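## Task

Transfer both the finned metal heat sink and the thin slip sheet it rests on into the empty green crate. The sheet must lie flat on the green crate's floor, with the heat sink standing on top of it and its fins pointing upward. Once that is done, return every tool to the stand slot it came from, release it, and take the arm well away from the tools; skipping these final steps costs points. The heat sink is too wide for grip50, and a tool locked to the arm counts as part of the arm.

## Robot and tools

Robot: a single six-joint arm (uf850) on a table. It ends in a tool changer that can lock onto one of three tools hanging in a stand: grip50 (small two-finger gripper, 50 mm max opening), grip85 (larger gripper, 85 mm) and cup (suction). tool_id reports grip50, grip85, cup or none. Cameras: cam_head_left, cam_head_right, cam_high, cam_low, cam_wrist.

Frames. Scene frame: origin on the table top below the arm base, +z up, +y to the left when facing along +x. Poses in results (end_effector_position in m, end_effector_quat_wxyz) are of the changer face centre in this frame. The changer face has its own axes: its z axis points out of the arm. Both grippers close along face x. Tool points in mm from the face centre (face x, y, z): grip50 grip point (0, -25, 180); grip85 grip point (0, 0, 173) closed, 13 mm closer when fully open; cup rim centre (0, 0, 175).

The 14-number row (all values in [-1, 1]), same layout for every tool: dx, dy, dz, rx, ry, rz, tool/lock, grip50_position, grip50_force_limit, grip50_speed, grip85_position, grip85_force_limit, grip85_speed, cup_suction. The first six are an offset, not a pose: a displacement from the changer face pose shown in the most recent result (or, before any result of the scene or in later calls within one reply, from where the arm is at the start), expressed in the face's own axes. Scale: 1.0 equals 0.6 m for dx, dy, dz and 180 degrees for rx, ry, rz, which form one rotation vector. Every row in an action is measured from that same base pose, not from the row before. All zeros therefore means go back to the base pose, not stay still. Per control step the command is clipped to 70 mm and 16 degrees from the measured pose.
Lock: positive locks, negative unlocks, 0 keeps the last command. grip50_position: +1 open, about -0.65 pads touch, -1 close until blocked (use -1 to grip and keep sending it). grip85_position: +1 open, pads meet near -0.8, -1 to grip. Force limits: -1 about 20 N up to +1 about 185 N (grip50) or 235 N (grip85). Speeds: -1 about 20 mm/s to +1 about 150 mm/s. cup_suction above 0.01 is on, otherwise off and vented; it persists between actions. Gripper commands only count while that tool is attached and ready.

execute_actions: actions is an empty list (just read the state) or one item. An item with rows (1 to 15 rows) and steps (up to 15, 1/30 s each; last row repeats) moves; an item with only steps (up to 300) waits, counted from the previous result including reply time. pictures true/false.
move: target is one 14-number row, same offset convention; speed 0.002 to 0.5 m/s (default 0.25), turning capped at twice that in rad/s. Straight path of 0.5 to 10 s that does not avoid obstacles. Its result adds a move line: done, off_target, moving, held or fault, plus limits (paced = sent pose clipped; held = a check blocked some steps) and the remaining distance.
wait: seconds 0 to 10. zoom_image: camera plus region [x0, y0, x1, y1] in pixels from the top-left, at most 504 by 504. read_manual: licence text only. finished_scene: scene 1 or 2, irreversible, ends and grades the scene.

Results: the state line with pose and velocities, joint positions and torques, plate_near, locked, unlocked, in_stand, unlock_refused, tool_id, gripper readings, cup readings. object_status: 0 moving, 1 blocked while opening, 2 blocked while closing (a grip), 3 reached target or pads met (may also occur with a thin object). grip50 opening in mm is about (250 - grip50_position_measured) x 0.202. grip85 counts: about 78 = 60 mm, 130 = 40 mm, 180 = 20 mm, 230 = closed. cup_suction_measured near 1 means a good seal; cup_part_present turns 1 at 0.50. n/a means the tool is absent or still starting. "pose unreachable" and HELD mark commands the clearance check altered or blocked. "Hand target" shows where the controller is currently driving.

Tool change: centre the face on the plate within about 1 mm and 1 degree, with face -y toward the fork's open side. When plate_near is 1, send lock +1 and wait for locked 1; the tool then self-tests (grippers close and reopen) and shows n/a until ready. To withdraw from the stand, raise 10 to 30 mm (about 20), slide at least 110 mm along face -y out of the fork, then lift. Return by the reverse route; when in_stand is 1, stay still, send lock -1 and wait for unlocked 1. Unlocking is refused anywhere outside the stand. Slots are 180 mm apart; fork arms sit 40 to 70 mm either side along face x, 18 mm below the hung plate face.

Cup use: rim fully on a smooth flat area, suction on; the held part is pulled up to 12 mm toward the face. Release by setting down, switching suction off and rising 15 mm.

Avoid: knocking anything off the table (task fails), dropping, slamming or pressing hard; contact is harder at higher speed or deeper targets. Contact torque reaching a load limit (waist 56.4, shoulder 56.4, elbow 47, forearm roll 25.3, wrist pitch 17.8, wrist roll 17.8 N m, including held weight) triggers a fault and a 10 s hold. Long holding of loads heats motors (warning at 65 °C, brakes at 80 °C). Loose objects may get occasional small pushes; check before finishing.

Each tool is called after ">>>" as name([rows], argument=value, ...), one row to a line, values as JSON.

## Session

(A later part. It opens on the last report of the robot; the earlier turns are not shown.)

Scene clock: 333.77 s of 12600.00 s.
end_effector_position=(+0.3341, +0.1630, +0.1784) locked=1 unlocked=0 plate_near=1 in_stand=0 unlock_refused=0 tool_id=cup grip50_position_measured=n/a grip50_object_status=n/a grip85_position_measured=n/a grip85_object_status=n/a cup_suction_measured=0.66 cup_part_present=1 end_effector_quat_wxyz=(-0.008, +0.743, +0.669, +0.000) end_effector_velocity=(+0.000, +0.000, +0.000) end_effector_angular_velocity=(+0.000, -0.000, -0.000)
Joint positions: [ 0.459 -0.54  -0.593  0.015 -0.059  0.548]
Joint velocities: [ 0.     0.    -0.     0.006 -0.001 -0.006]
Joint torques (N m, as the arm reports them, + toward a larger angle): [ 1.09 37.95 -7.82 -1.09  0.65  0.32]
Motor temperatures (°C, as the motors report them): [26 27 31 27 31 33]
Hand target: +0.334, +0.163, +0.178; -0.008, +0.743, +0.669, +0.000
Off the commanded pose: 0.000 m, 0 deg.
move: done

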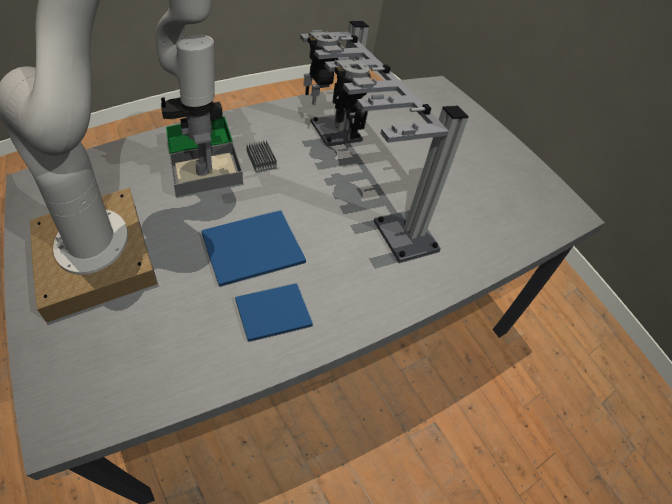

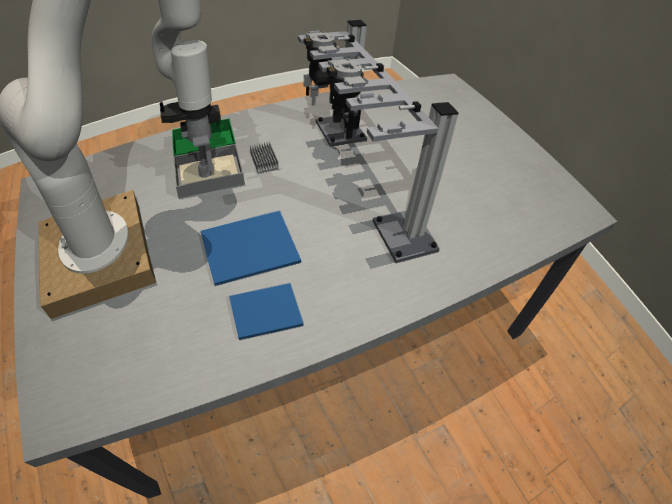

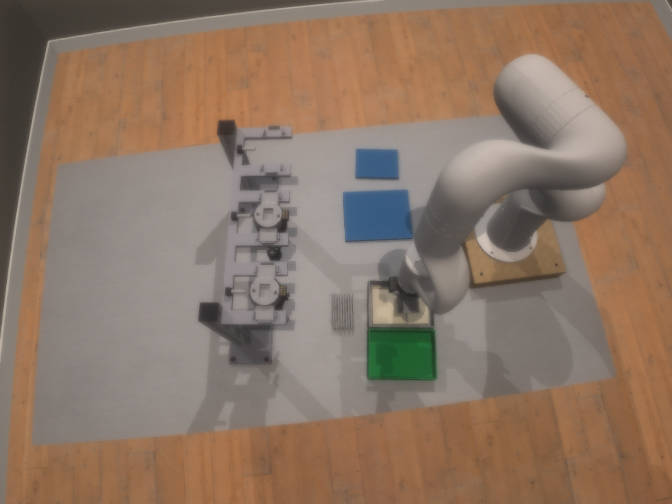

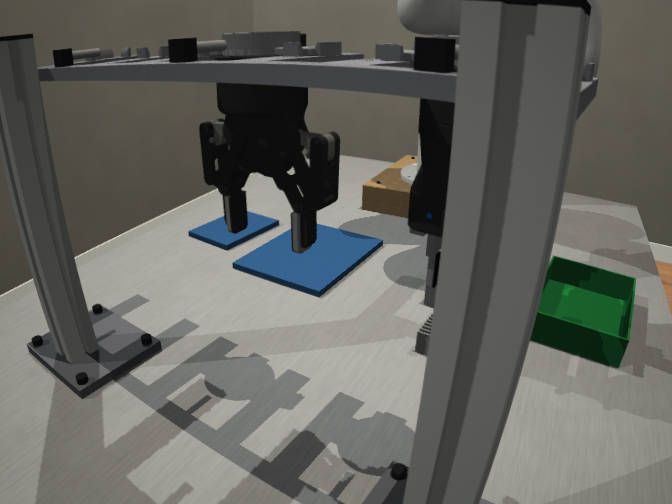

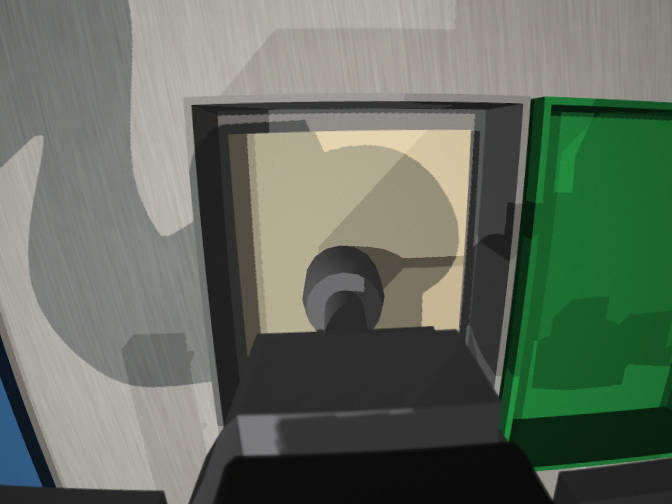

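>>> move(target=[0,0,-0.12,0,0,0,0,0,0,0,0,0,0,1], speed=0.08)

>>> move(target=[0.226,0,0,0,0,0,0,0,0,0,0,0,0,1], speed=0.12)

>>> move(target=[0,0,0.045,0,0,0,0,0,0,0,0,0,0,1], speed=0.04)

Scene clock: 344.90 s of 12600.00 s.
end_effector_position=(+0.3345, +0.1620, +0.2501) locked=1 unlocked=0 plate_near=1 in_stand=0 unlock_refused=0 tool_id=cup grip50_position_measured=n/a grip50_object_status=n/a grip85_position_measured=n/a grip85_object_status=n/a cup_suction_measured=0.89 cup_part_present=1 end_effector_quat_wxyz=(-0.008, +0.743, +0.669, +0.000) end_effector_velocity=(+0.000, +0.000, +0.000) end_effector_angular_velocity=(+0.000, -0.001, -0.000)
Joint positions: [ 0.459 -0.335 -0.57   0.005 -0.241  0.558]
Joint velocities: [-0.     0.    -0.001  0.    -0.     0.   ]
Joint torques (N m, as the arm reports them, + toward a larger angle): [  4.03  33.59 -11.55  -1.02   0.63   0.13]
Motor temperatures (°C, as the motors report them): [26 27 30 27 31 33]
Hand target: +0.335, +0.162, +0.250; -0.008, +0.743, +0.669, +0.000
Off the commanded pose: 0.000 m, 0 deg.
move: done

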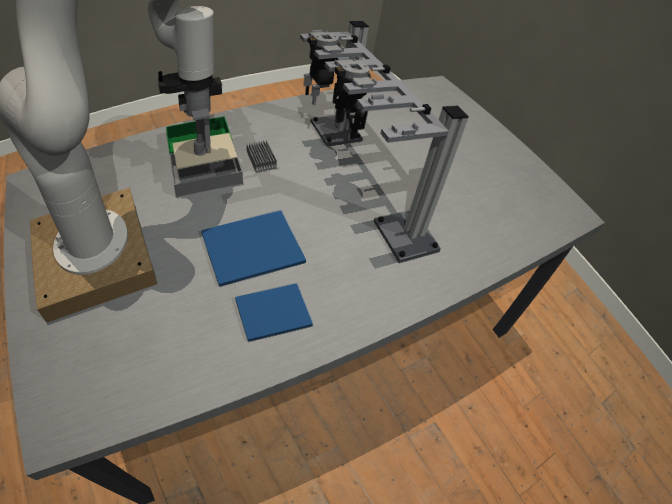

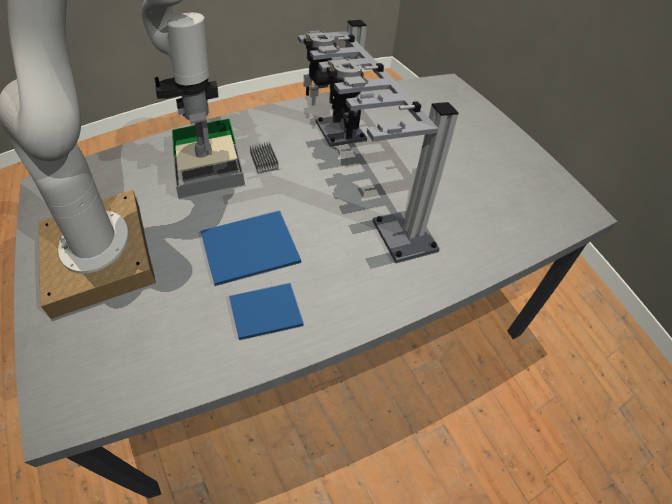

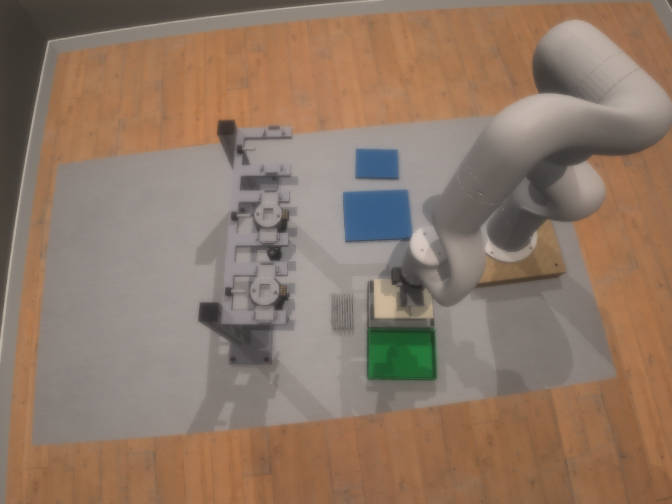

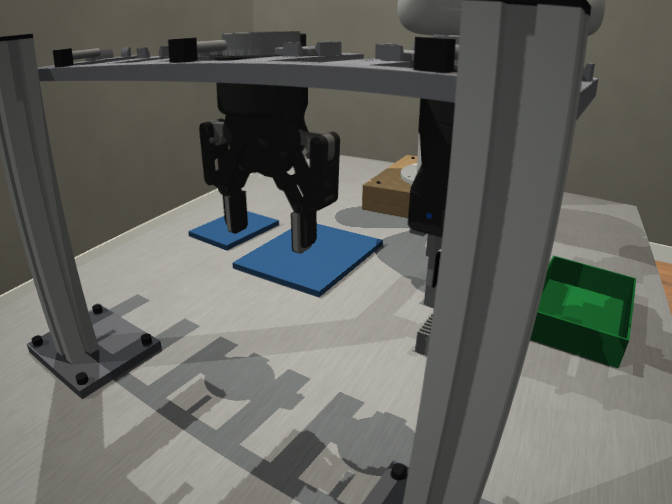

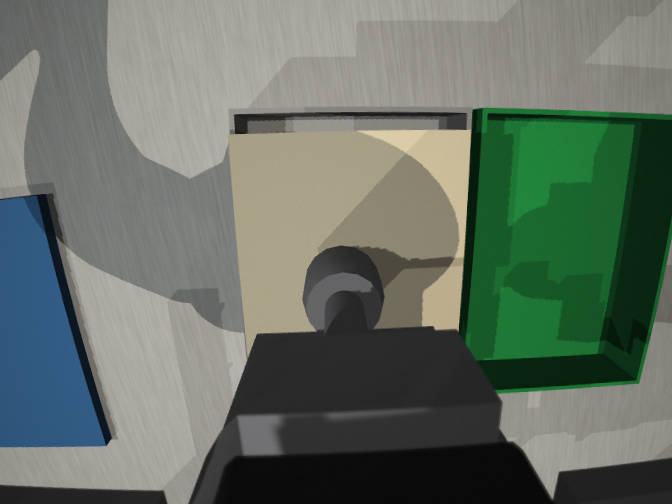

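Scene clock: 346.37 s of 12600.00 s.
end_effector_position=(+0.3483, +0.2964, +0.2517) locked=1 unlocked=0 plate_near=1 in_stand=0 unlock_refused=0 tool_id=cup grip50_position_measured=n/a grip50_object_status=n/a grip85_position_measured=n/a grip85_object_status=n/a cup_suction_measured=0.89 cup_part_present=1 end_effector_quat_wxyz=(-0.008, +0.743, +0.669, -0.000) end_effector_velocity=(+0.001, +0.001, +0.001) end_effector_angular_velocity=(+0.001, -0.001, -0.001)
Joint positions: [ 0.711 -0.486 -0.809  0.004 -0.33   0.811]
Joint velocities: [ 0.     0.    -0.001 -0.    -0.     0.001]
Joint torques (N m, as the arm reports them, + toward a larger angle): [  3.58  41.1  -12.12  -0.65   0.69   0.26]
Motor temperatures (°C, as the motors report them): [26 27 30 27 31 33]
Hand target: +0.348, +0.297, +0.252; -0.008, +0.743, +0.669, -0.000
Off the commanded pose: 0.001 m, 0 deg.
move: done

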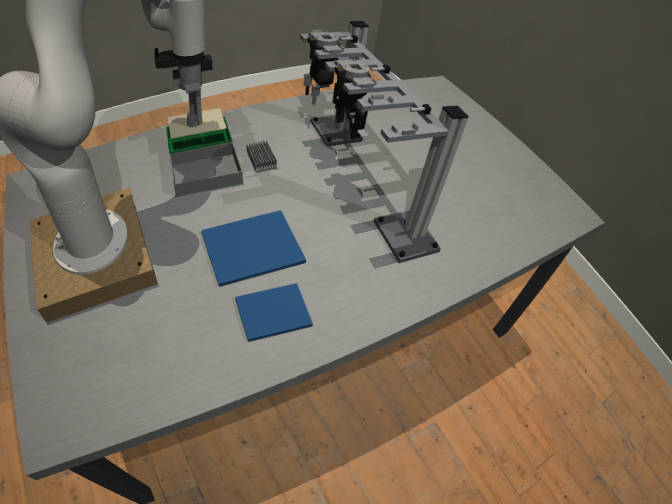

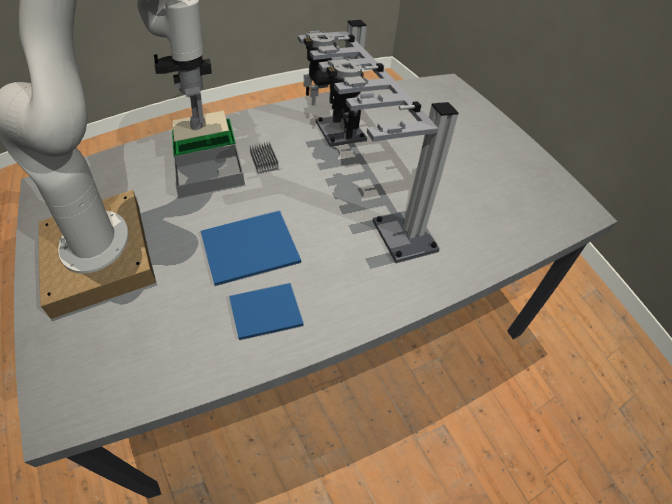

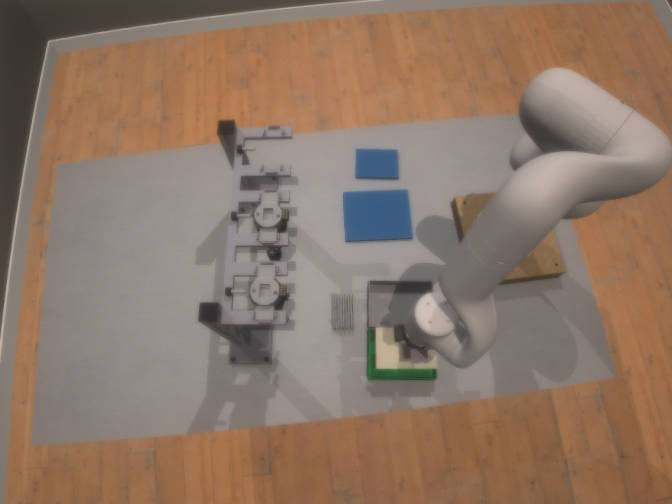

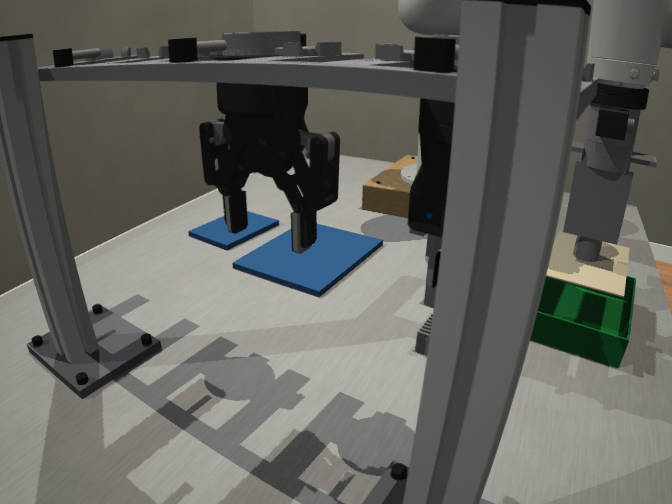

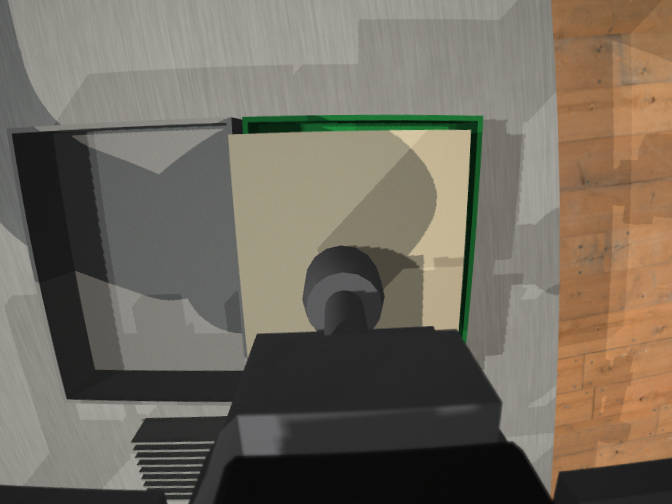

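Scene clock: 347.30 s of 12600.00 s.
end_effector_position=(+0.3482, +0.2968, +0.2249) locked=1 unlocked=0 plate_near=1 in_stand=0 unlock_refused=0 tool_id=cup grip50_position_measured=n/a grip50_object_status=n/a grip85_position_measured=n/a grip85_object_status=n/a cup_suction_measured=0.89 cup_part_present=1 end_effector_quat_wxyz=(-0.007, +0.743, +0.669, -0.000) end_effector_velocity=(+0.001, +0.000, +0.001) end_effector_angular_velocity=(+0.001, -0.001, -0.000)
Joint positions: [ 0.711 -0.547 -0.813  0.005 -0.273  0.811]
Joint velocities: [-0.001  0.001 -0.001 -0.     0.    -0.   ]
Joint torques (N m, as the arm reports them, + toward a larger angle): [  2.61  41.33 -10.85  -0.23   0.74   0.14]
Motor temperatures (°C, as the motors report them): [26 27 30 27 31 33]
Hand target: +0.348, +0.297, +0.225; -0.007, +0.743, +0.669, -0.000
Off the commanded pose: 0.000 m, 0 deg.
move: done

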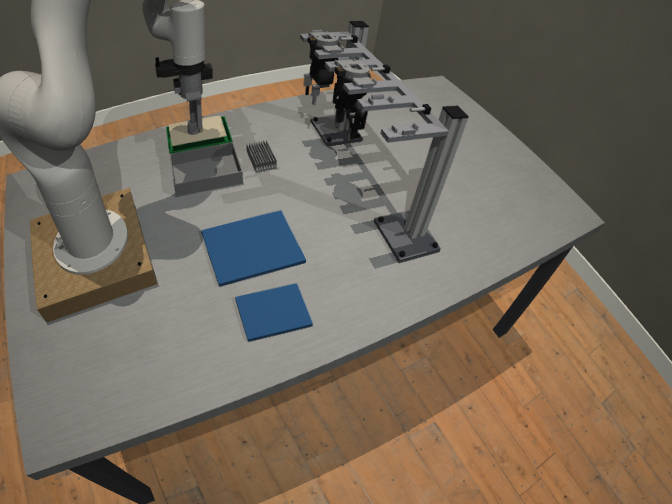

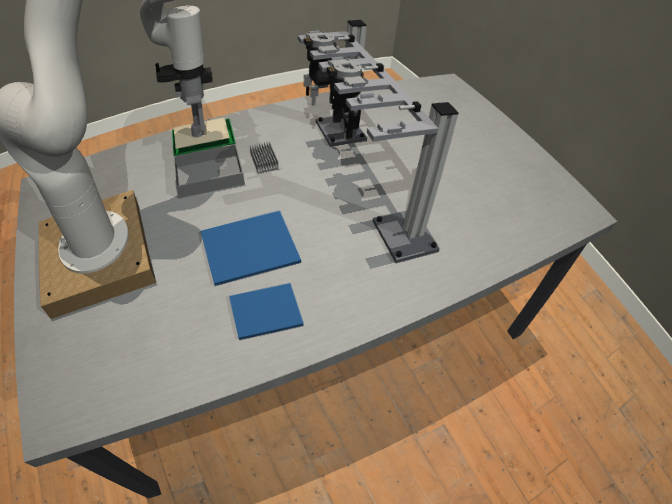

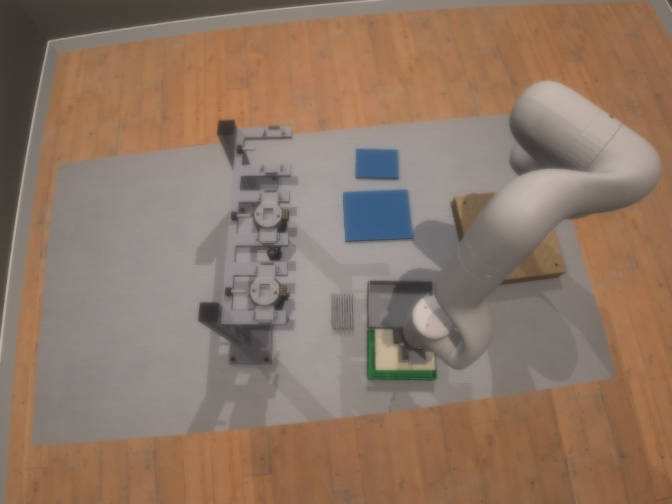

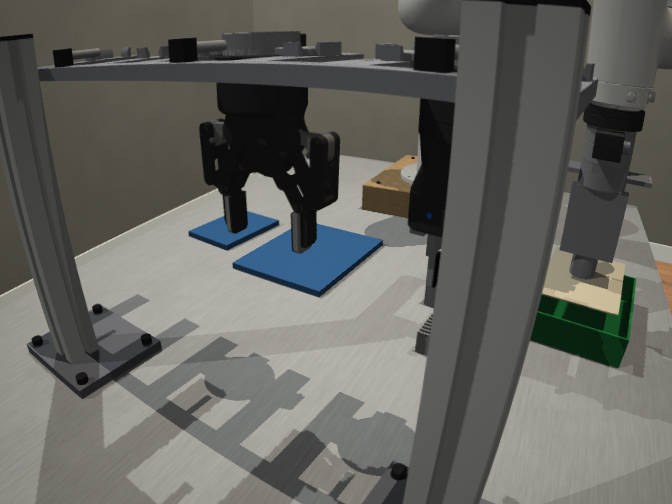

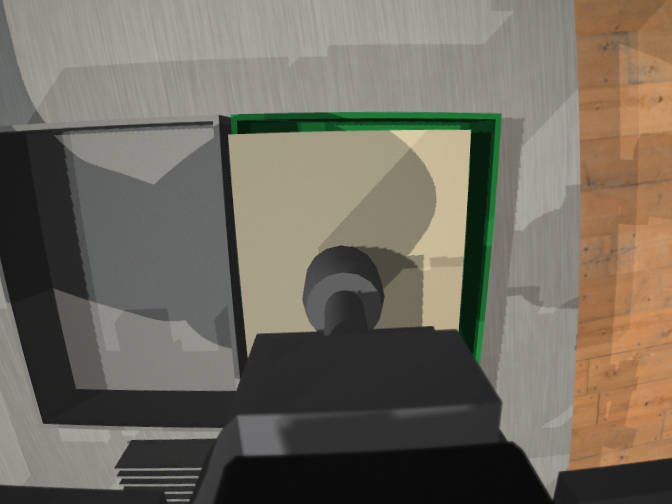

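>>> move(target=[0.013,0.005,0,0,0,0,0,0,0,0,0,0,0,1], speed=0.03)

>>> move(target=[0,0,0.028,0,0,0,0,0,0,0,0,0,0,1], speed=0.02)

Scene clock: 367.00 s of 12600.00 s.
end_effector_position=(+0.3519, +0.3042, +0.2249) locked=1 unlocked=0 plate_near=1 in_stand=0 unlock_refused=0 tool_id=cup grip50_position_measured=n/a grip50_object_status=n/a grip85_position_measured=n/a grip85_object_status=n/a cup_suction_measured=0.89 cup_part_present=1 end_effector_quat_wxyz=(-0.007, +0.743, +0.669, -0.000) end_effector_velocity=(-0.000, -0.000, -0.000) end_effector_angular_velocity=(-0.001, +0.001, +0.000)
Joint positions: [ 0.718 -0.559 -0.835  0.005 -0.283  0.818]
Joint velocities: [ 0.    -0.     0.001 -0.    -0.001  0.   ]
Joint torques (N m, as the arm reports them, + toward a larger angle): [  2.95  40.4  -12.54  -0.97   0.66   0.09]
Motor temperatures (°C, as the motors report them): [26 27 30 27 30 33]
Hand target: +0.352, +0.304, +0.225; -0.007, +0.743, +0.669, -0.000
Off the commanded pose: 0.000 m, 0 deg.
move: done

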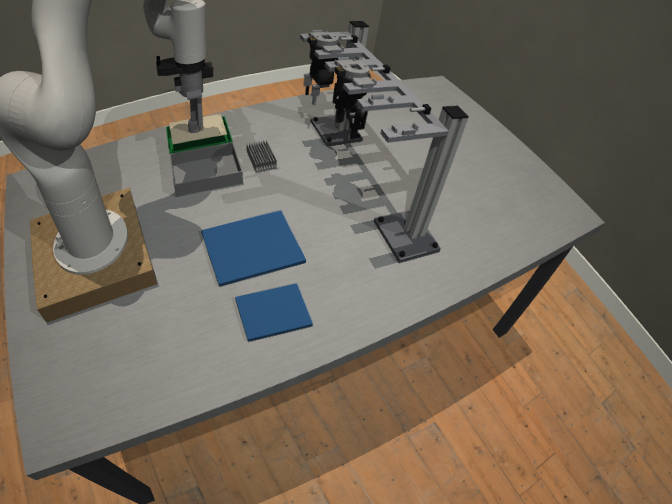

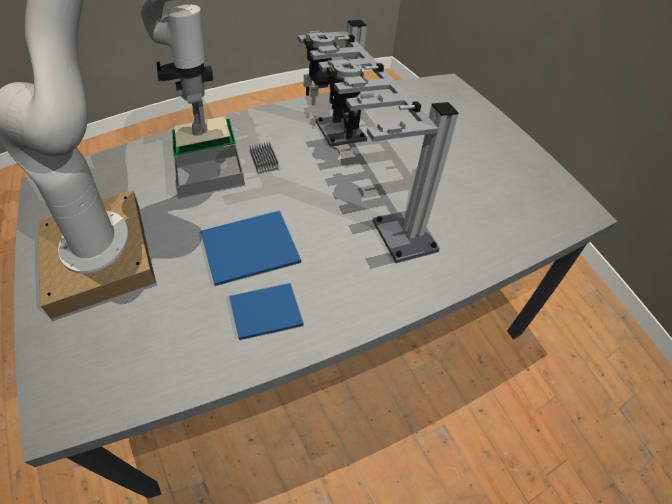

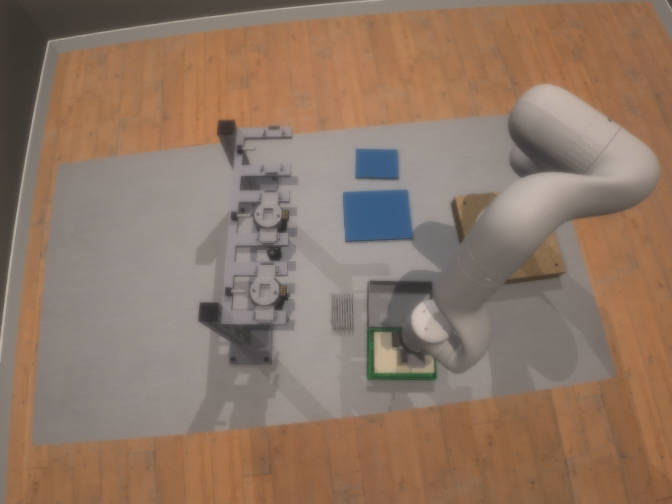

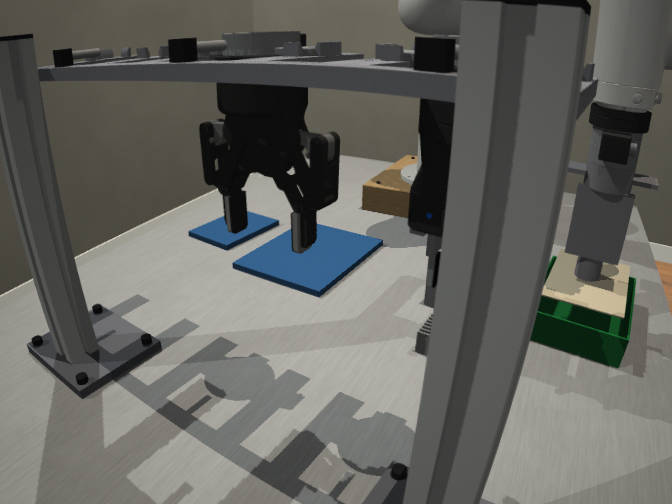

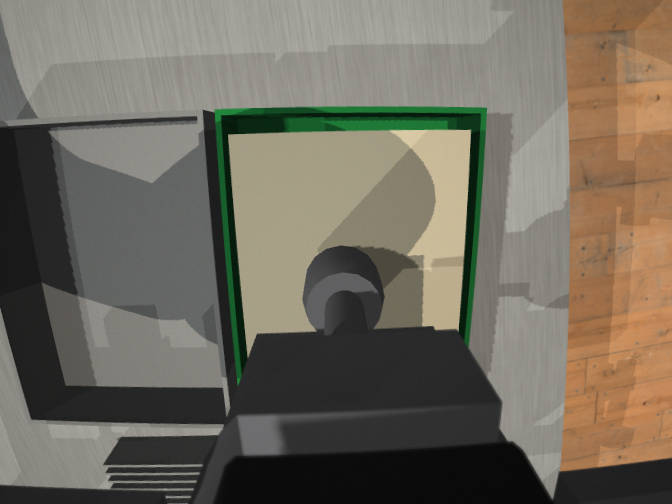

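Scene clock: 368.07 s of 12600.00 s.
end_effector_position=(+0.3518, +0.3044, +0.2082) locked=1 unlocked=0 plate_near=1 in_stand=0 unlock_refused=0 tool_id=cup grip50_position_measured=n/a grip50_object_status=n/a grip85_position_measured=n/a grip85_object_status=n/a cup_suction_measured=0.89 cup_part_present=1 end_effector_quat_wxyz=(-0.007, +0.743, +0.669, -0.000) end_effector_velocity=(+0.001, +0.001, +0.001) end_effector_angular_velocity=(+0.002, -0.002, +0.000)
Joint positions: [ 0.718 -0.598 -0.84   0.005 -0.249  0.818]
Joint velocities: [ 0.     0.001 -0.001  0.     0.001 -0.   ]
Joint torques (N m, as the arm reports them, + toward a larger angle): [  3.41  43.48 -12.08  -0.5    0.64   0.19]
Motor temperatures (°C, as the motors report them): [26 27 30 27 30 33]
Hand target: +0.352, +0.304, +0.208; -0.007, +0.743, +0.669, -0.000
Off the commanded pose: 0.000 m, 0 deg.
move: done

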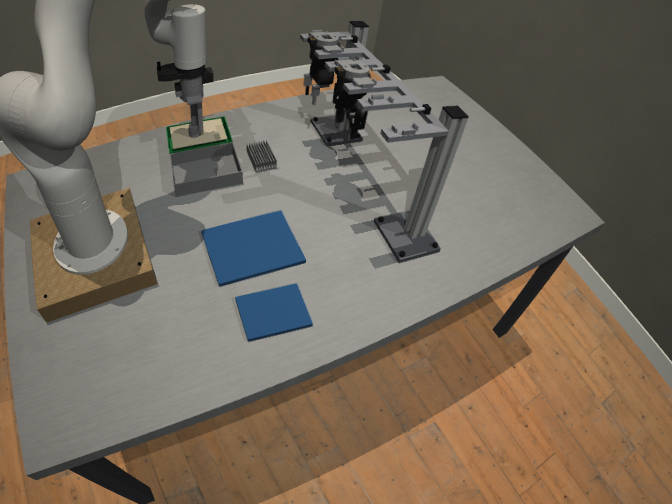

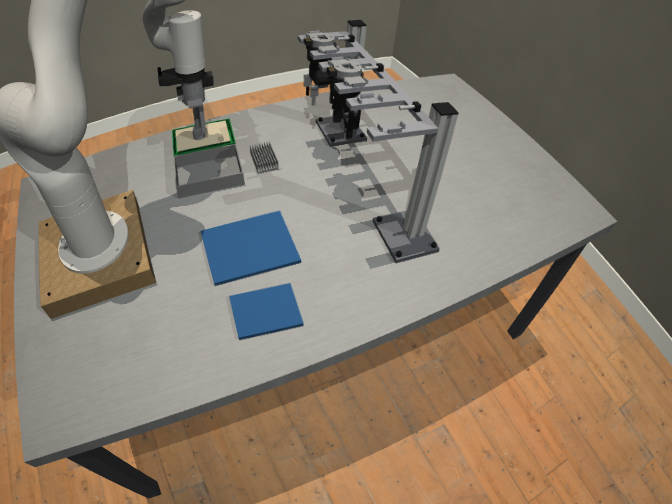

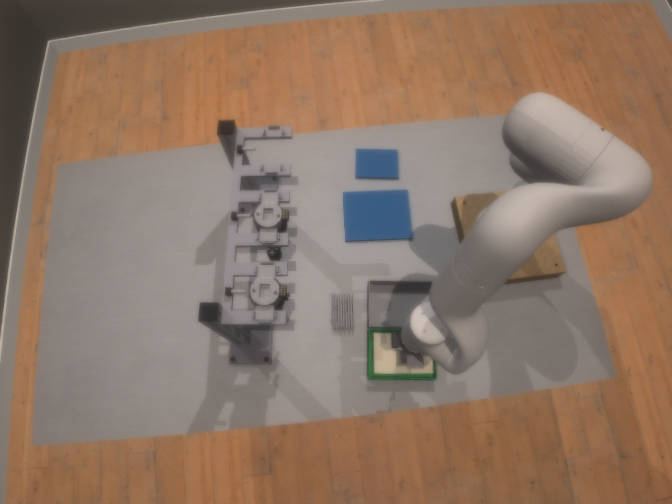

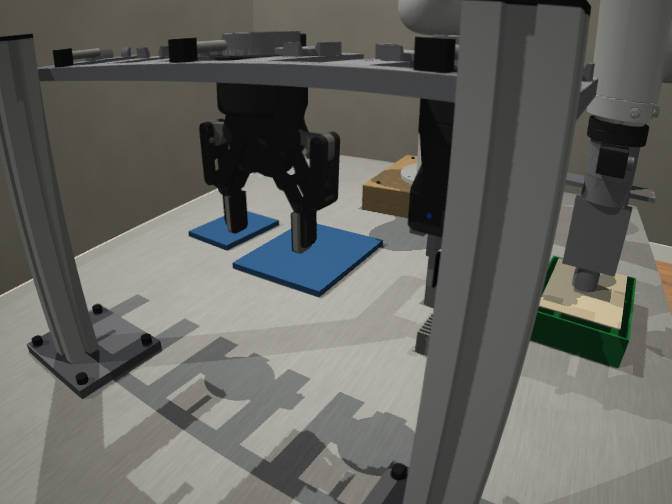

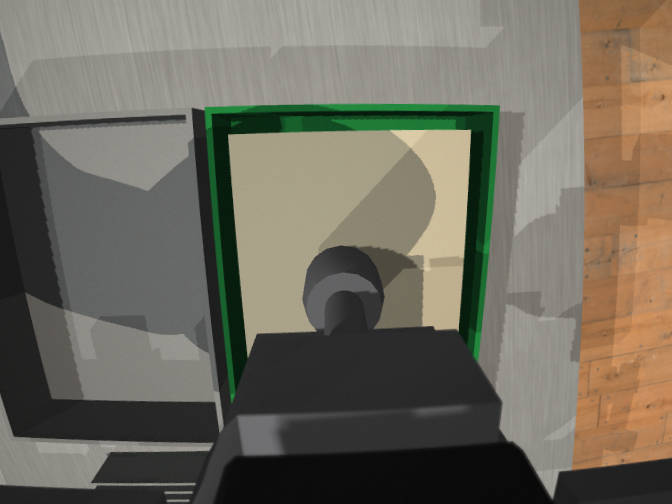

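>>> move(target=[0,0,0.055,0,0,0,0,0,0,0,0,0,0,1], speed=0.03)

>>> move(target=[0,0,0,0,0,0,0,0,0,0,0,0,0,0])

>>> move(target=[0,0,-0.05,0,0,0,0,0,0,0,0,0,0,0], speed=0.03)

Scene clock: 377.07 s of 12600.00 s.
end_effector_position=(+0.3516, +0.3048, +0.1753) locked=1 unlocked=0 plate_near=1 in_stand=0 unlock_refused=0 tool_id=cup grip50_position_measured=n/a grip50_object_status=n/a grip85_position_measured=n/a grip85_object_status=n/a cup_suction_measured=0.89 cup_part_present=1 end_effector_quat_wxyz=(-0.007, +0.743, +0.669, -0.000) end_effector_velocity=(+0.001, +0.000, +0.000) end_effector_angular_velocity=(+0.001, -0.002, +0.001)
Joint positions: [ 0.718 -0.675 -0.854  0.006 -0.185  0.816]
Joint velocities: [-0.     0.001 -0.001 -0.001  0.001 -0.   ]
Joint torques (N m, as the arm reports them, + toward a larger angle): [ 3.75 42.8  -9.83 -1.15  0.77  0.08]
Motor temperatures (°C, as the motors report them): [26 27 30 27 30 33]
Hand target: +0.352, +0.305, +0.175; -0.007, +0.743, +0.669, -0.000
Off the commanded pose: 0.000 m, 0 deg.
move: done

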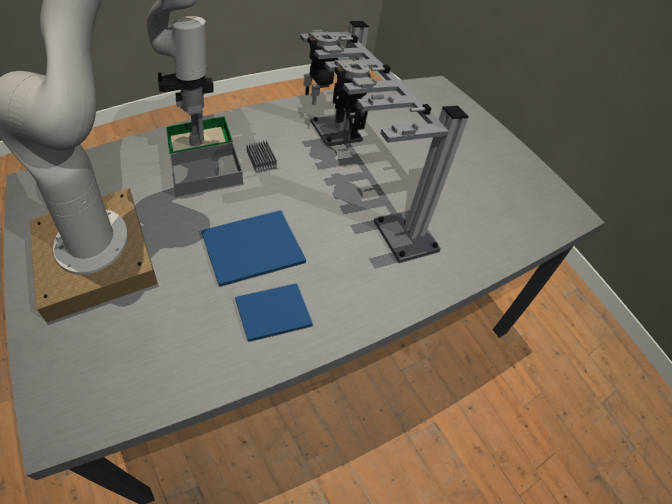

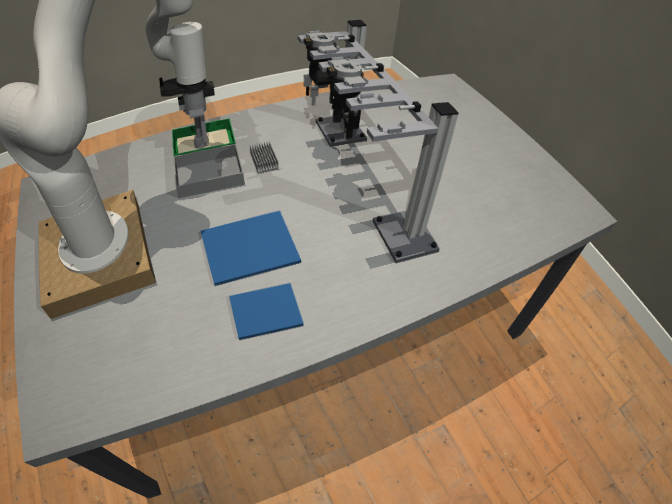

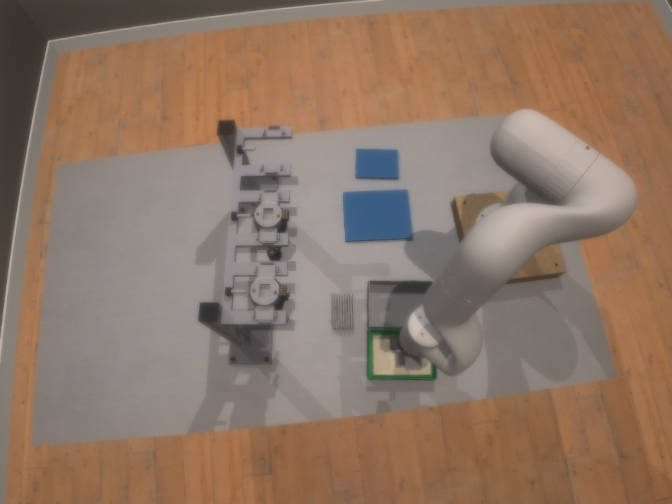

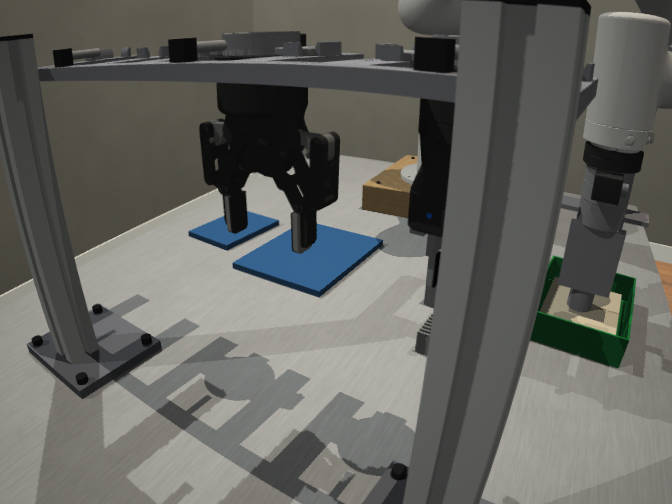

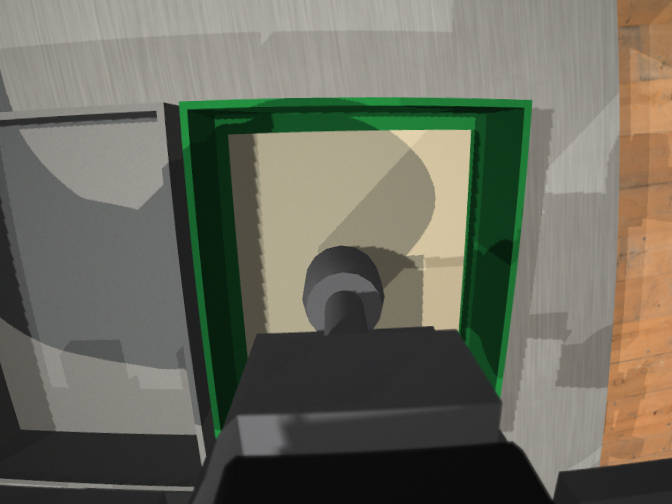

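Scene clock: 377.57 s of 12600.00 s.
end_effector_position=(+0.3517, +0.3049, +0.1753) locked=1 unlocked=0 plate_near=1 in_stand=0 unlock_refused=0 tool_id=cup grip50_position_measured=n/a grip50_object_status=n/a grip85_position_measured=n/a grip85_object_status=n/a cup_suction_measured=0.00 cup_part_present=0 end_effector_quat_wxyz=(-0.007, +0.743, +0.669, -0.000) end_effector_velocity=(+0.000, -0.000, -0.000) end_effector_angular_velocity=(+0.000, -0.000, -0.001)
Joint positions: [ 0.718 -0.675 -0.854  0.006 -0.185  0.816]
Joint velocities: [-0.    -0.     0.    -0.     0.001  0.001]
Joint torques (N m, as the arm reports them, + toward a larger angle): [ 5.12 41.92 -9.95 -0.51  0.73  0.32]
Motor temperatures (°C, as the motors report them): [26 27 30 27 30 33]
Hand target: +0.352, +0.305, +0.175; -0.007, +0.743, +0.669, -0.000
Off the commanded pose: 0.000 m, 0 deg.
move: done

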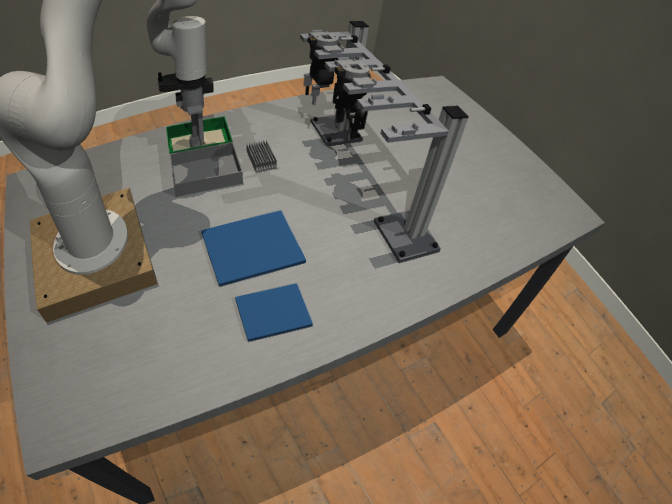

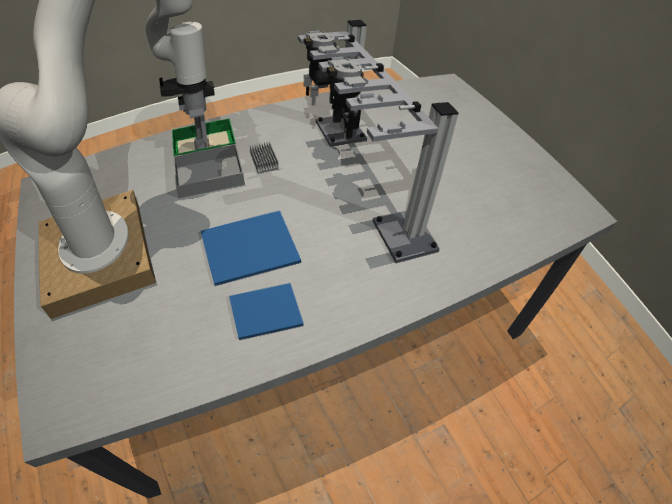

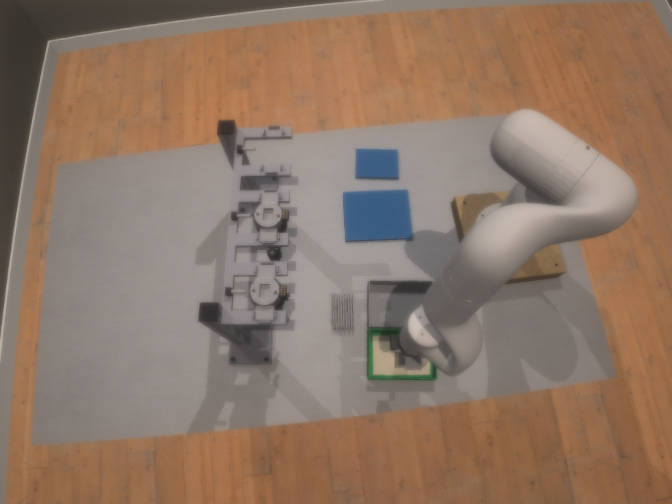

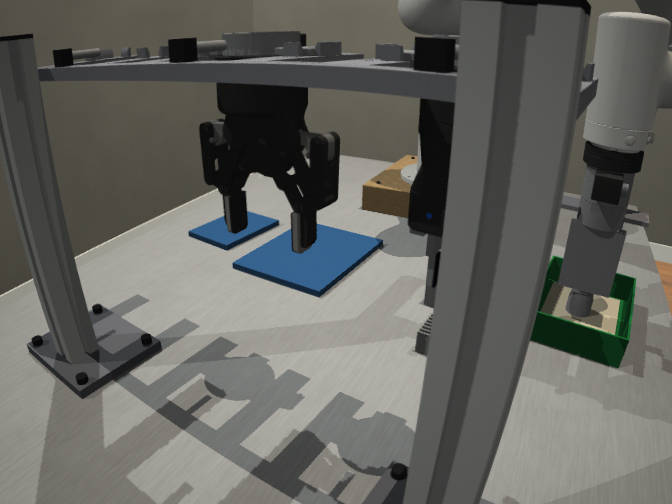

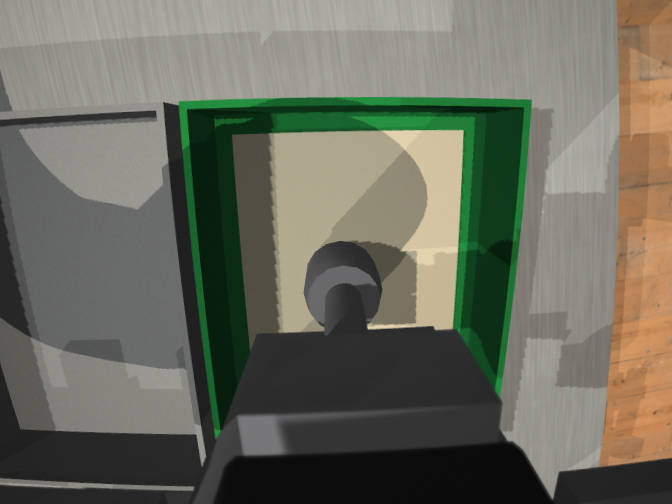

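Scene clock: 378.83 s of 12600.00 s.
end_effector_position=(+0.3519, +0.3045, +0.2052) locked=1 unlocked=0 plate_near=1 in_stand=0 unlock_refused=0 tool_id=cup grip50_position_measured=n/a grip50_object_status=n/a grip85_position_measured=n/a grip85_object_status=n/a cup_suction_measured=0.00 cup_part_present=0 end_effector_quat_wxyz=(-0.007, +0.743, +0.669, -0.000) end_effector_velocity=(-0.000, -0.000, -0.001) end_effector_angular_velocity=(-0.001, +0.002, -0.000)
Joint positions: [ 0.718 -0.604 -0.841  0.005 -0.243  0.817]
Joint velocities: [-0.    -0.001  0.001  0.    -0.001 -0.   ]
Joint torques (N m, as the arm reports them, + toward a larger angle): [  5.84  43.67 -10.89  -0.84   0.77   0.11]
Motor temperatures (°C, as the motors report them): [26 27 30 27 30 33]
Hand target: +0.352, +0.305, +0.205; -0.007, +0.743, +0.669, -0.000
Off the commanded pose: 0.000 m, 0 deg.
move: done

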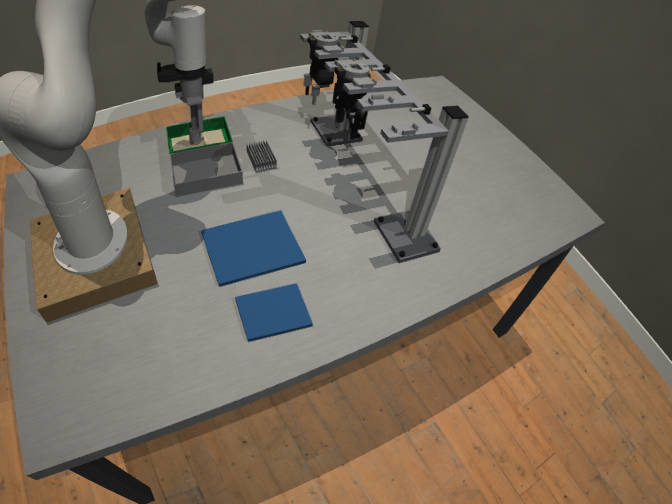

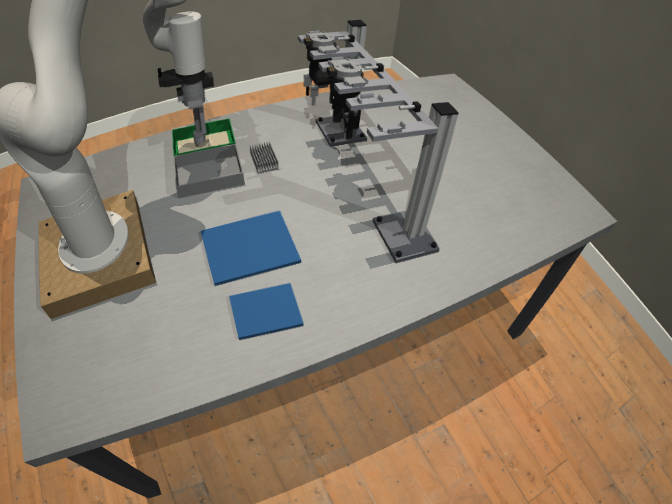

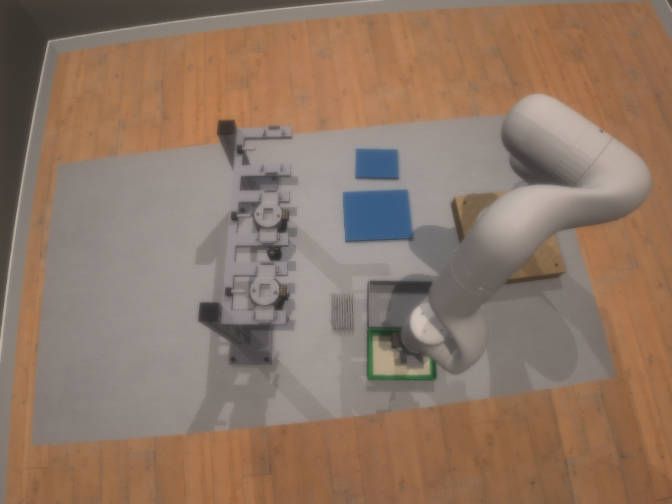

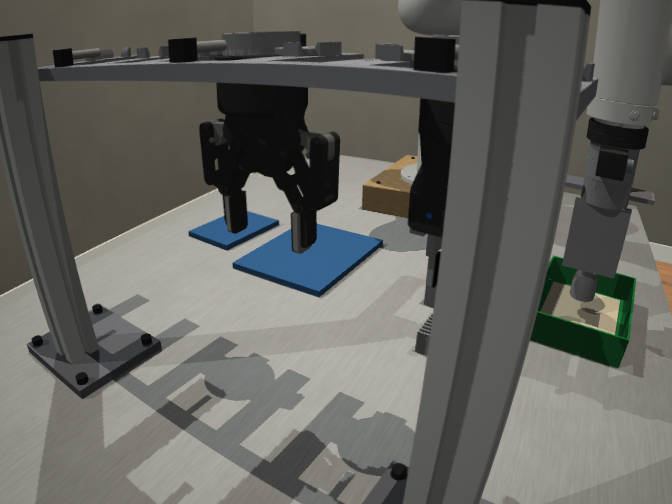

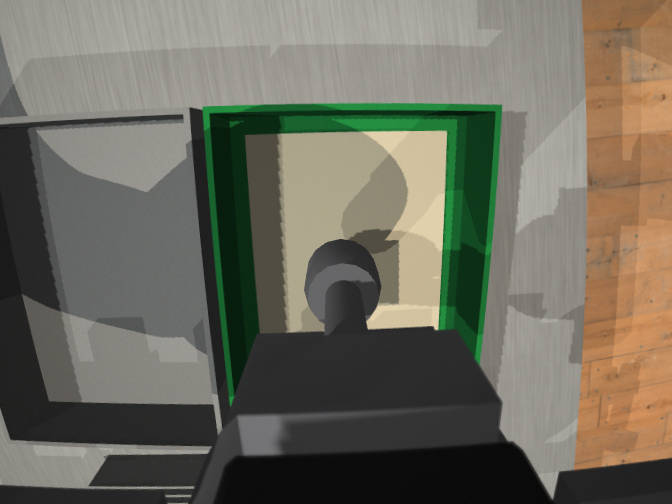

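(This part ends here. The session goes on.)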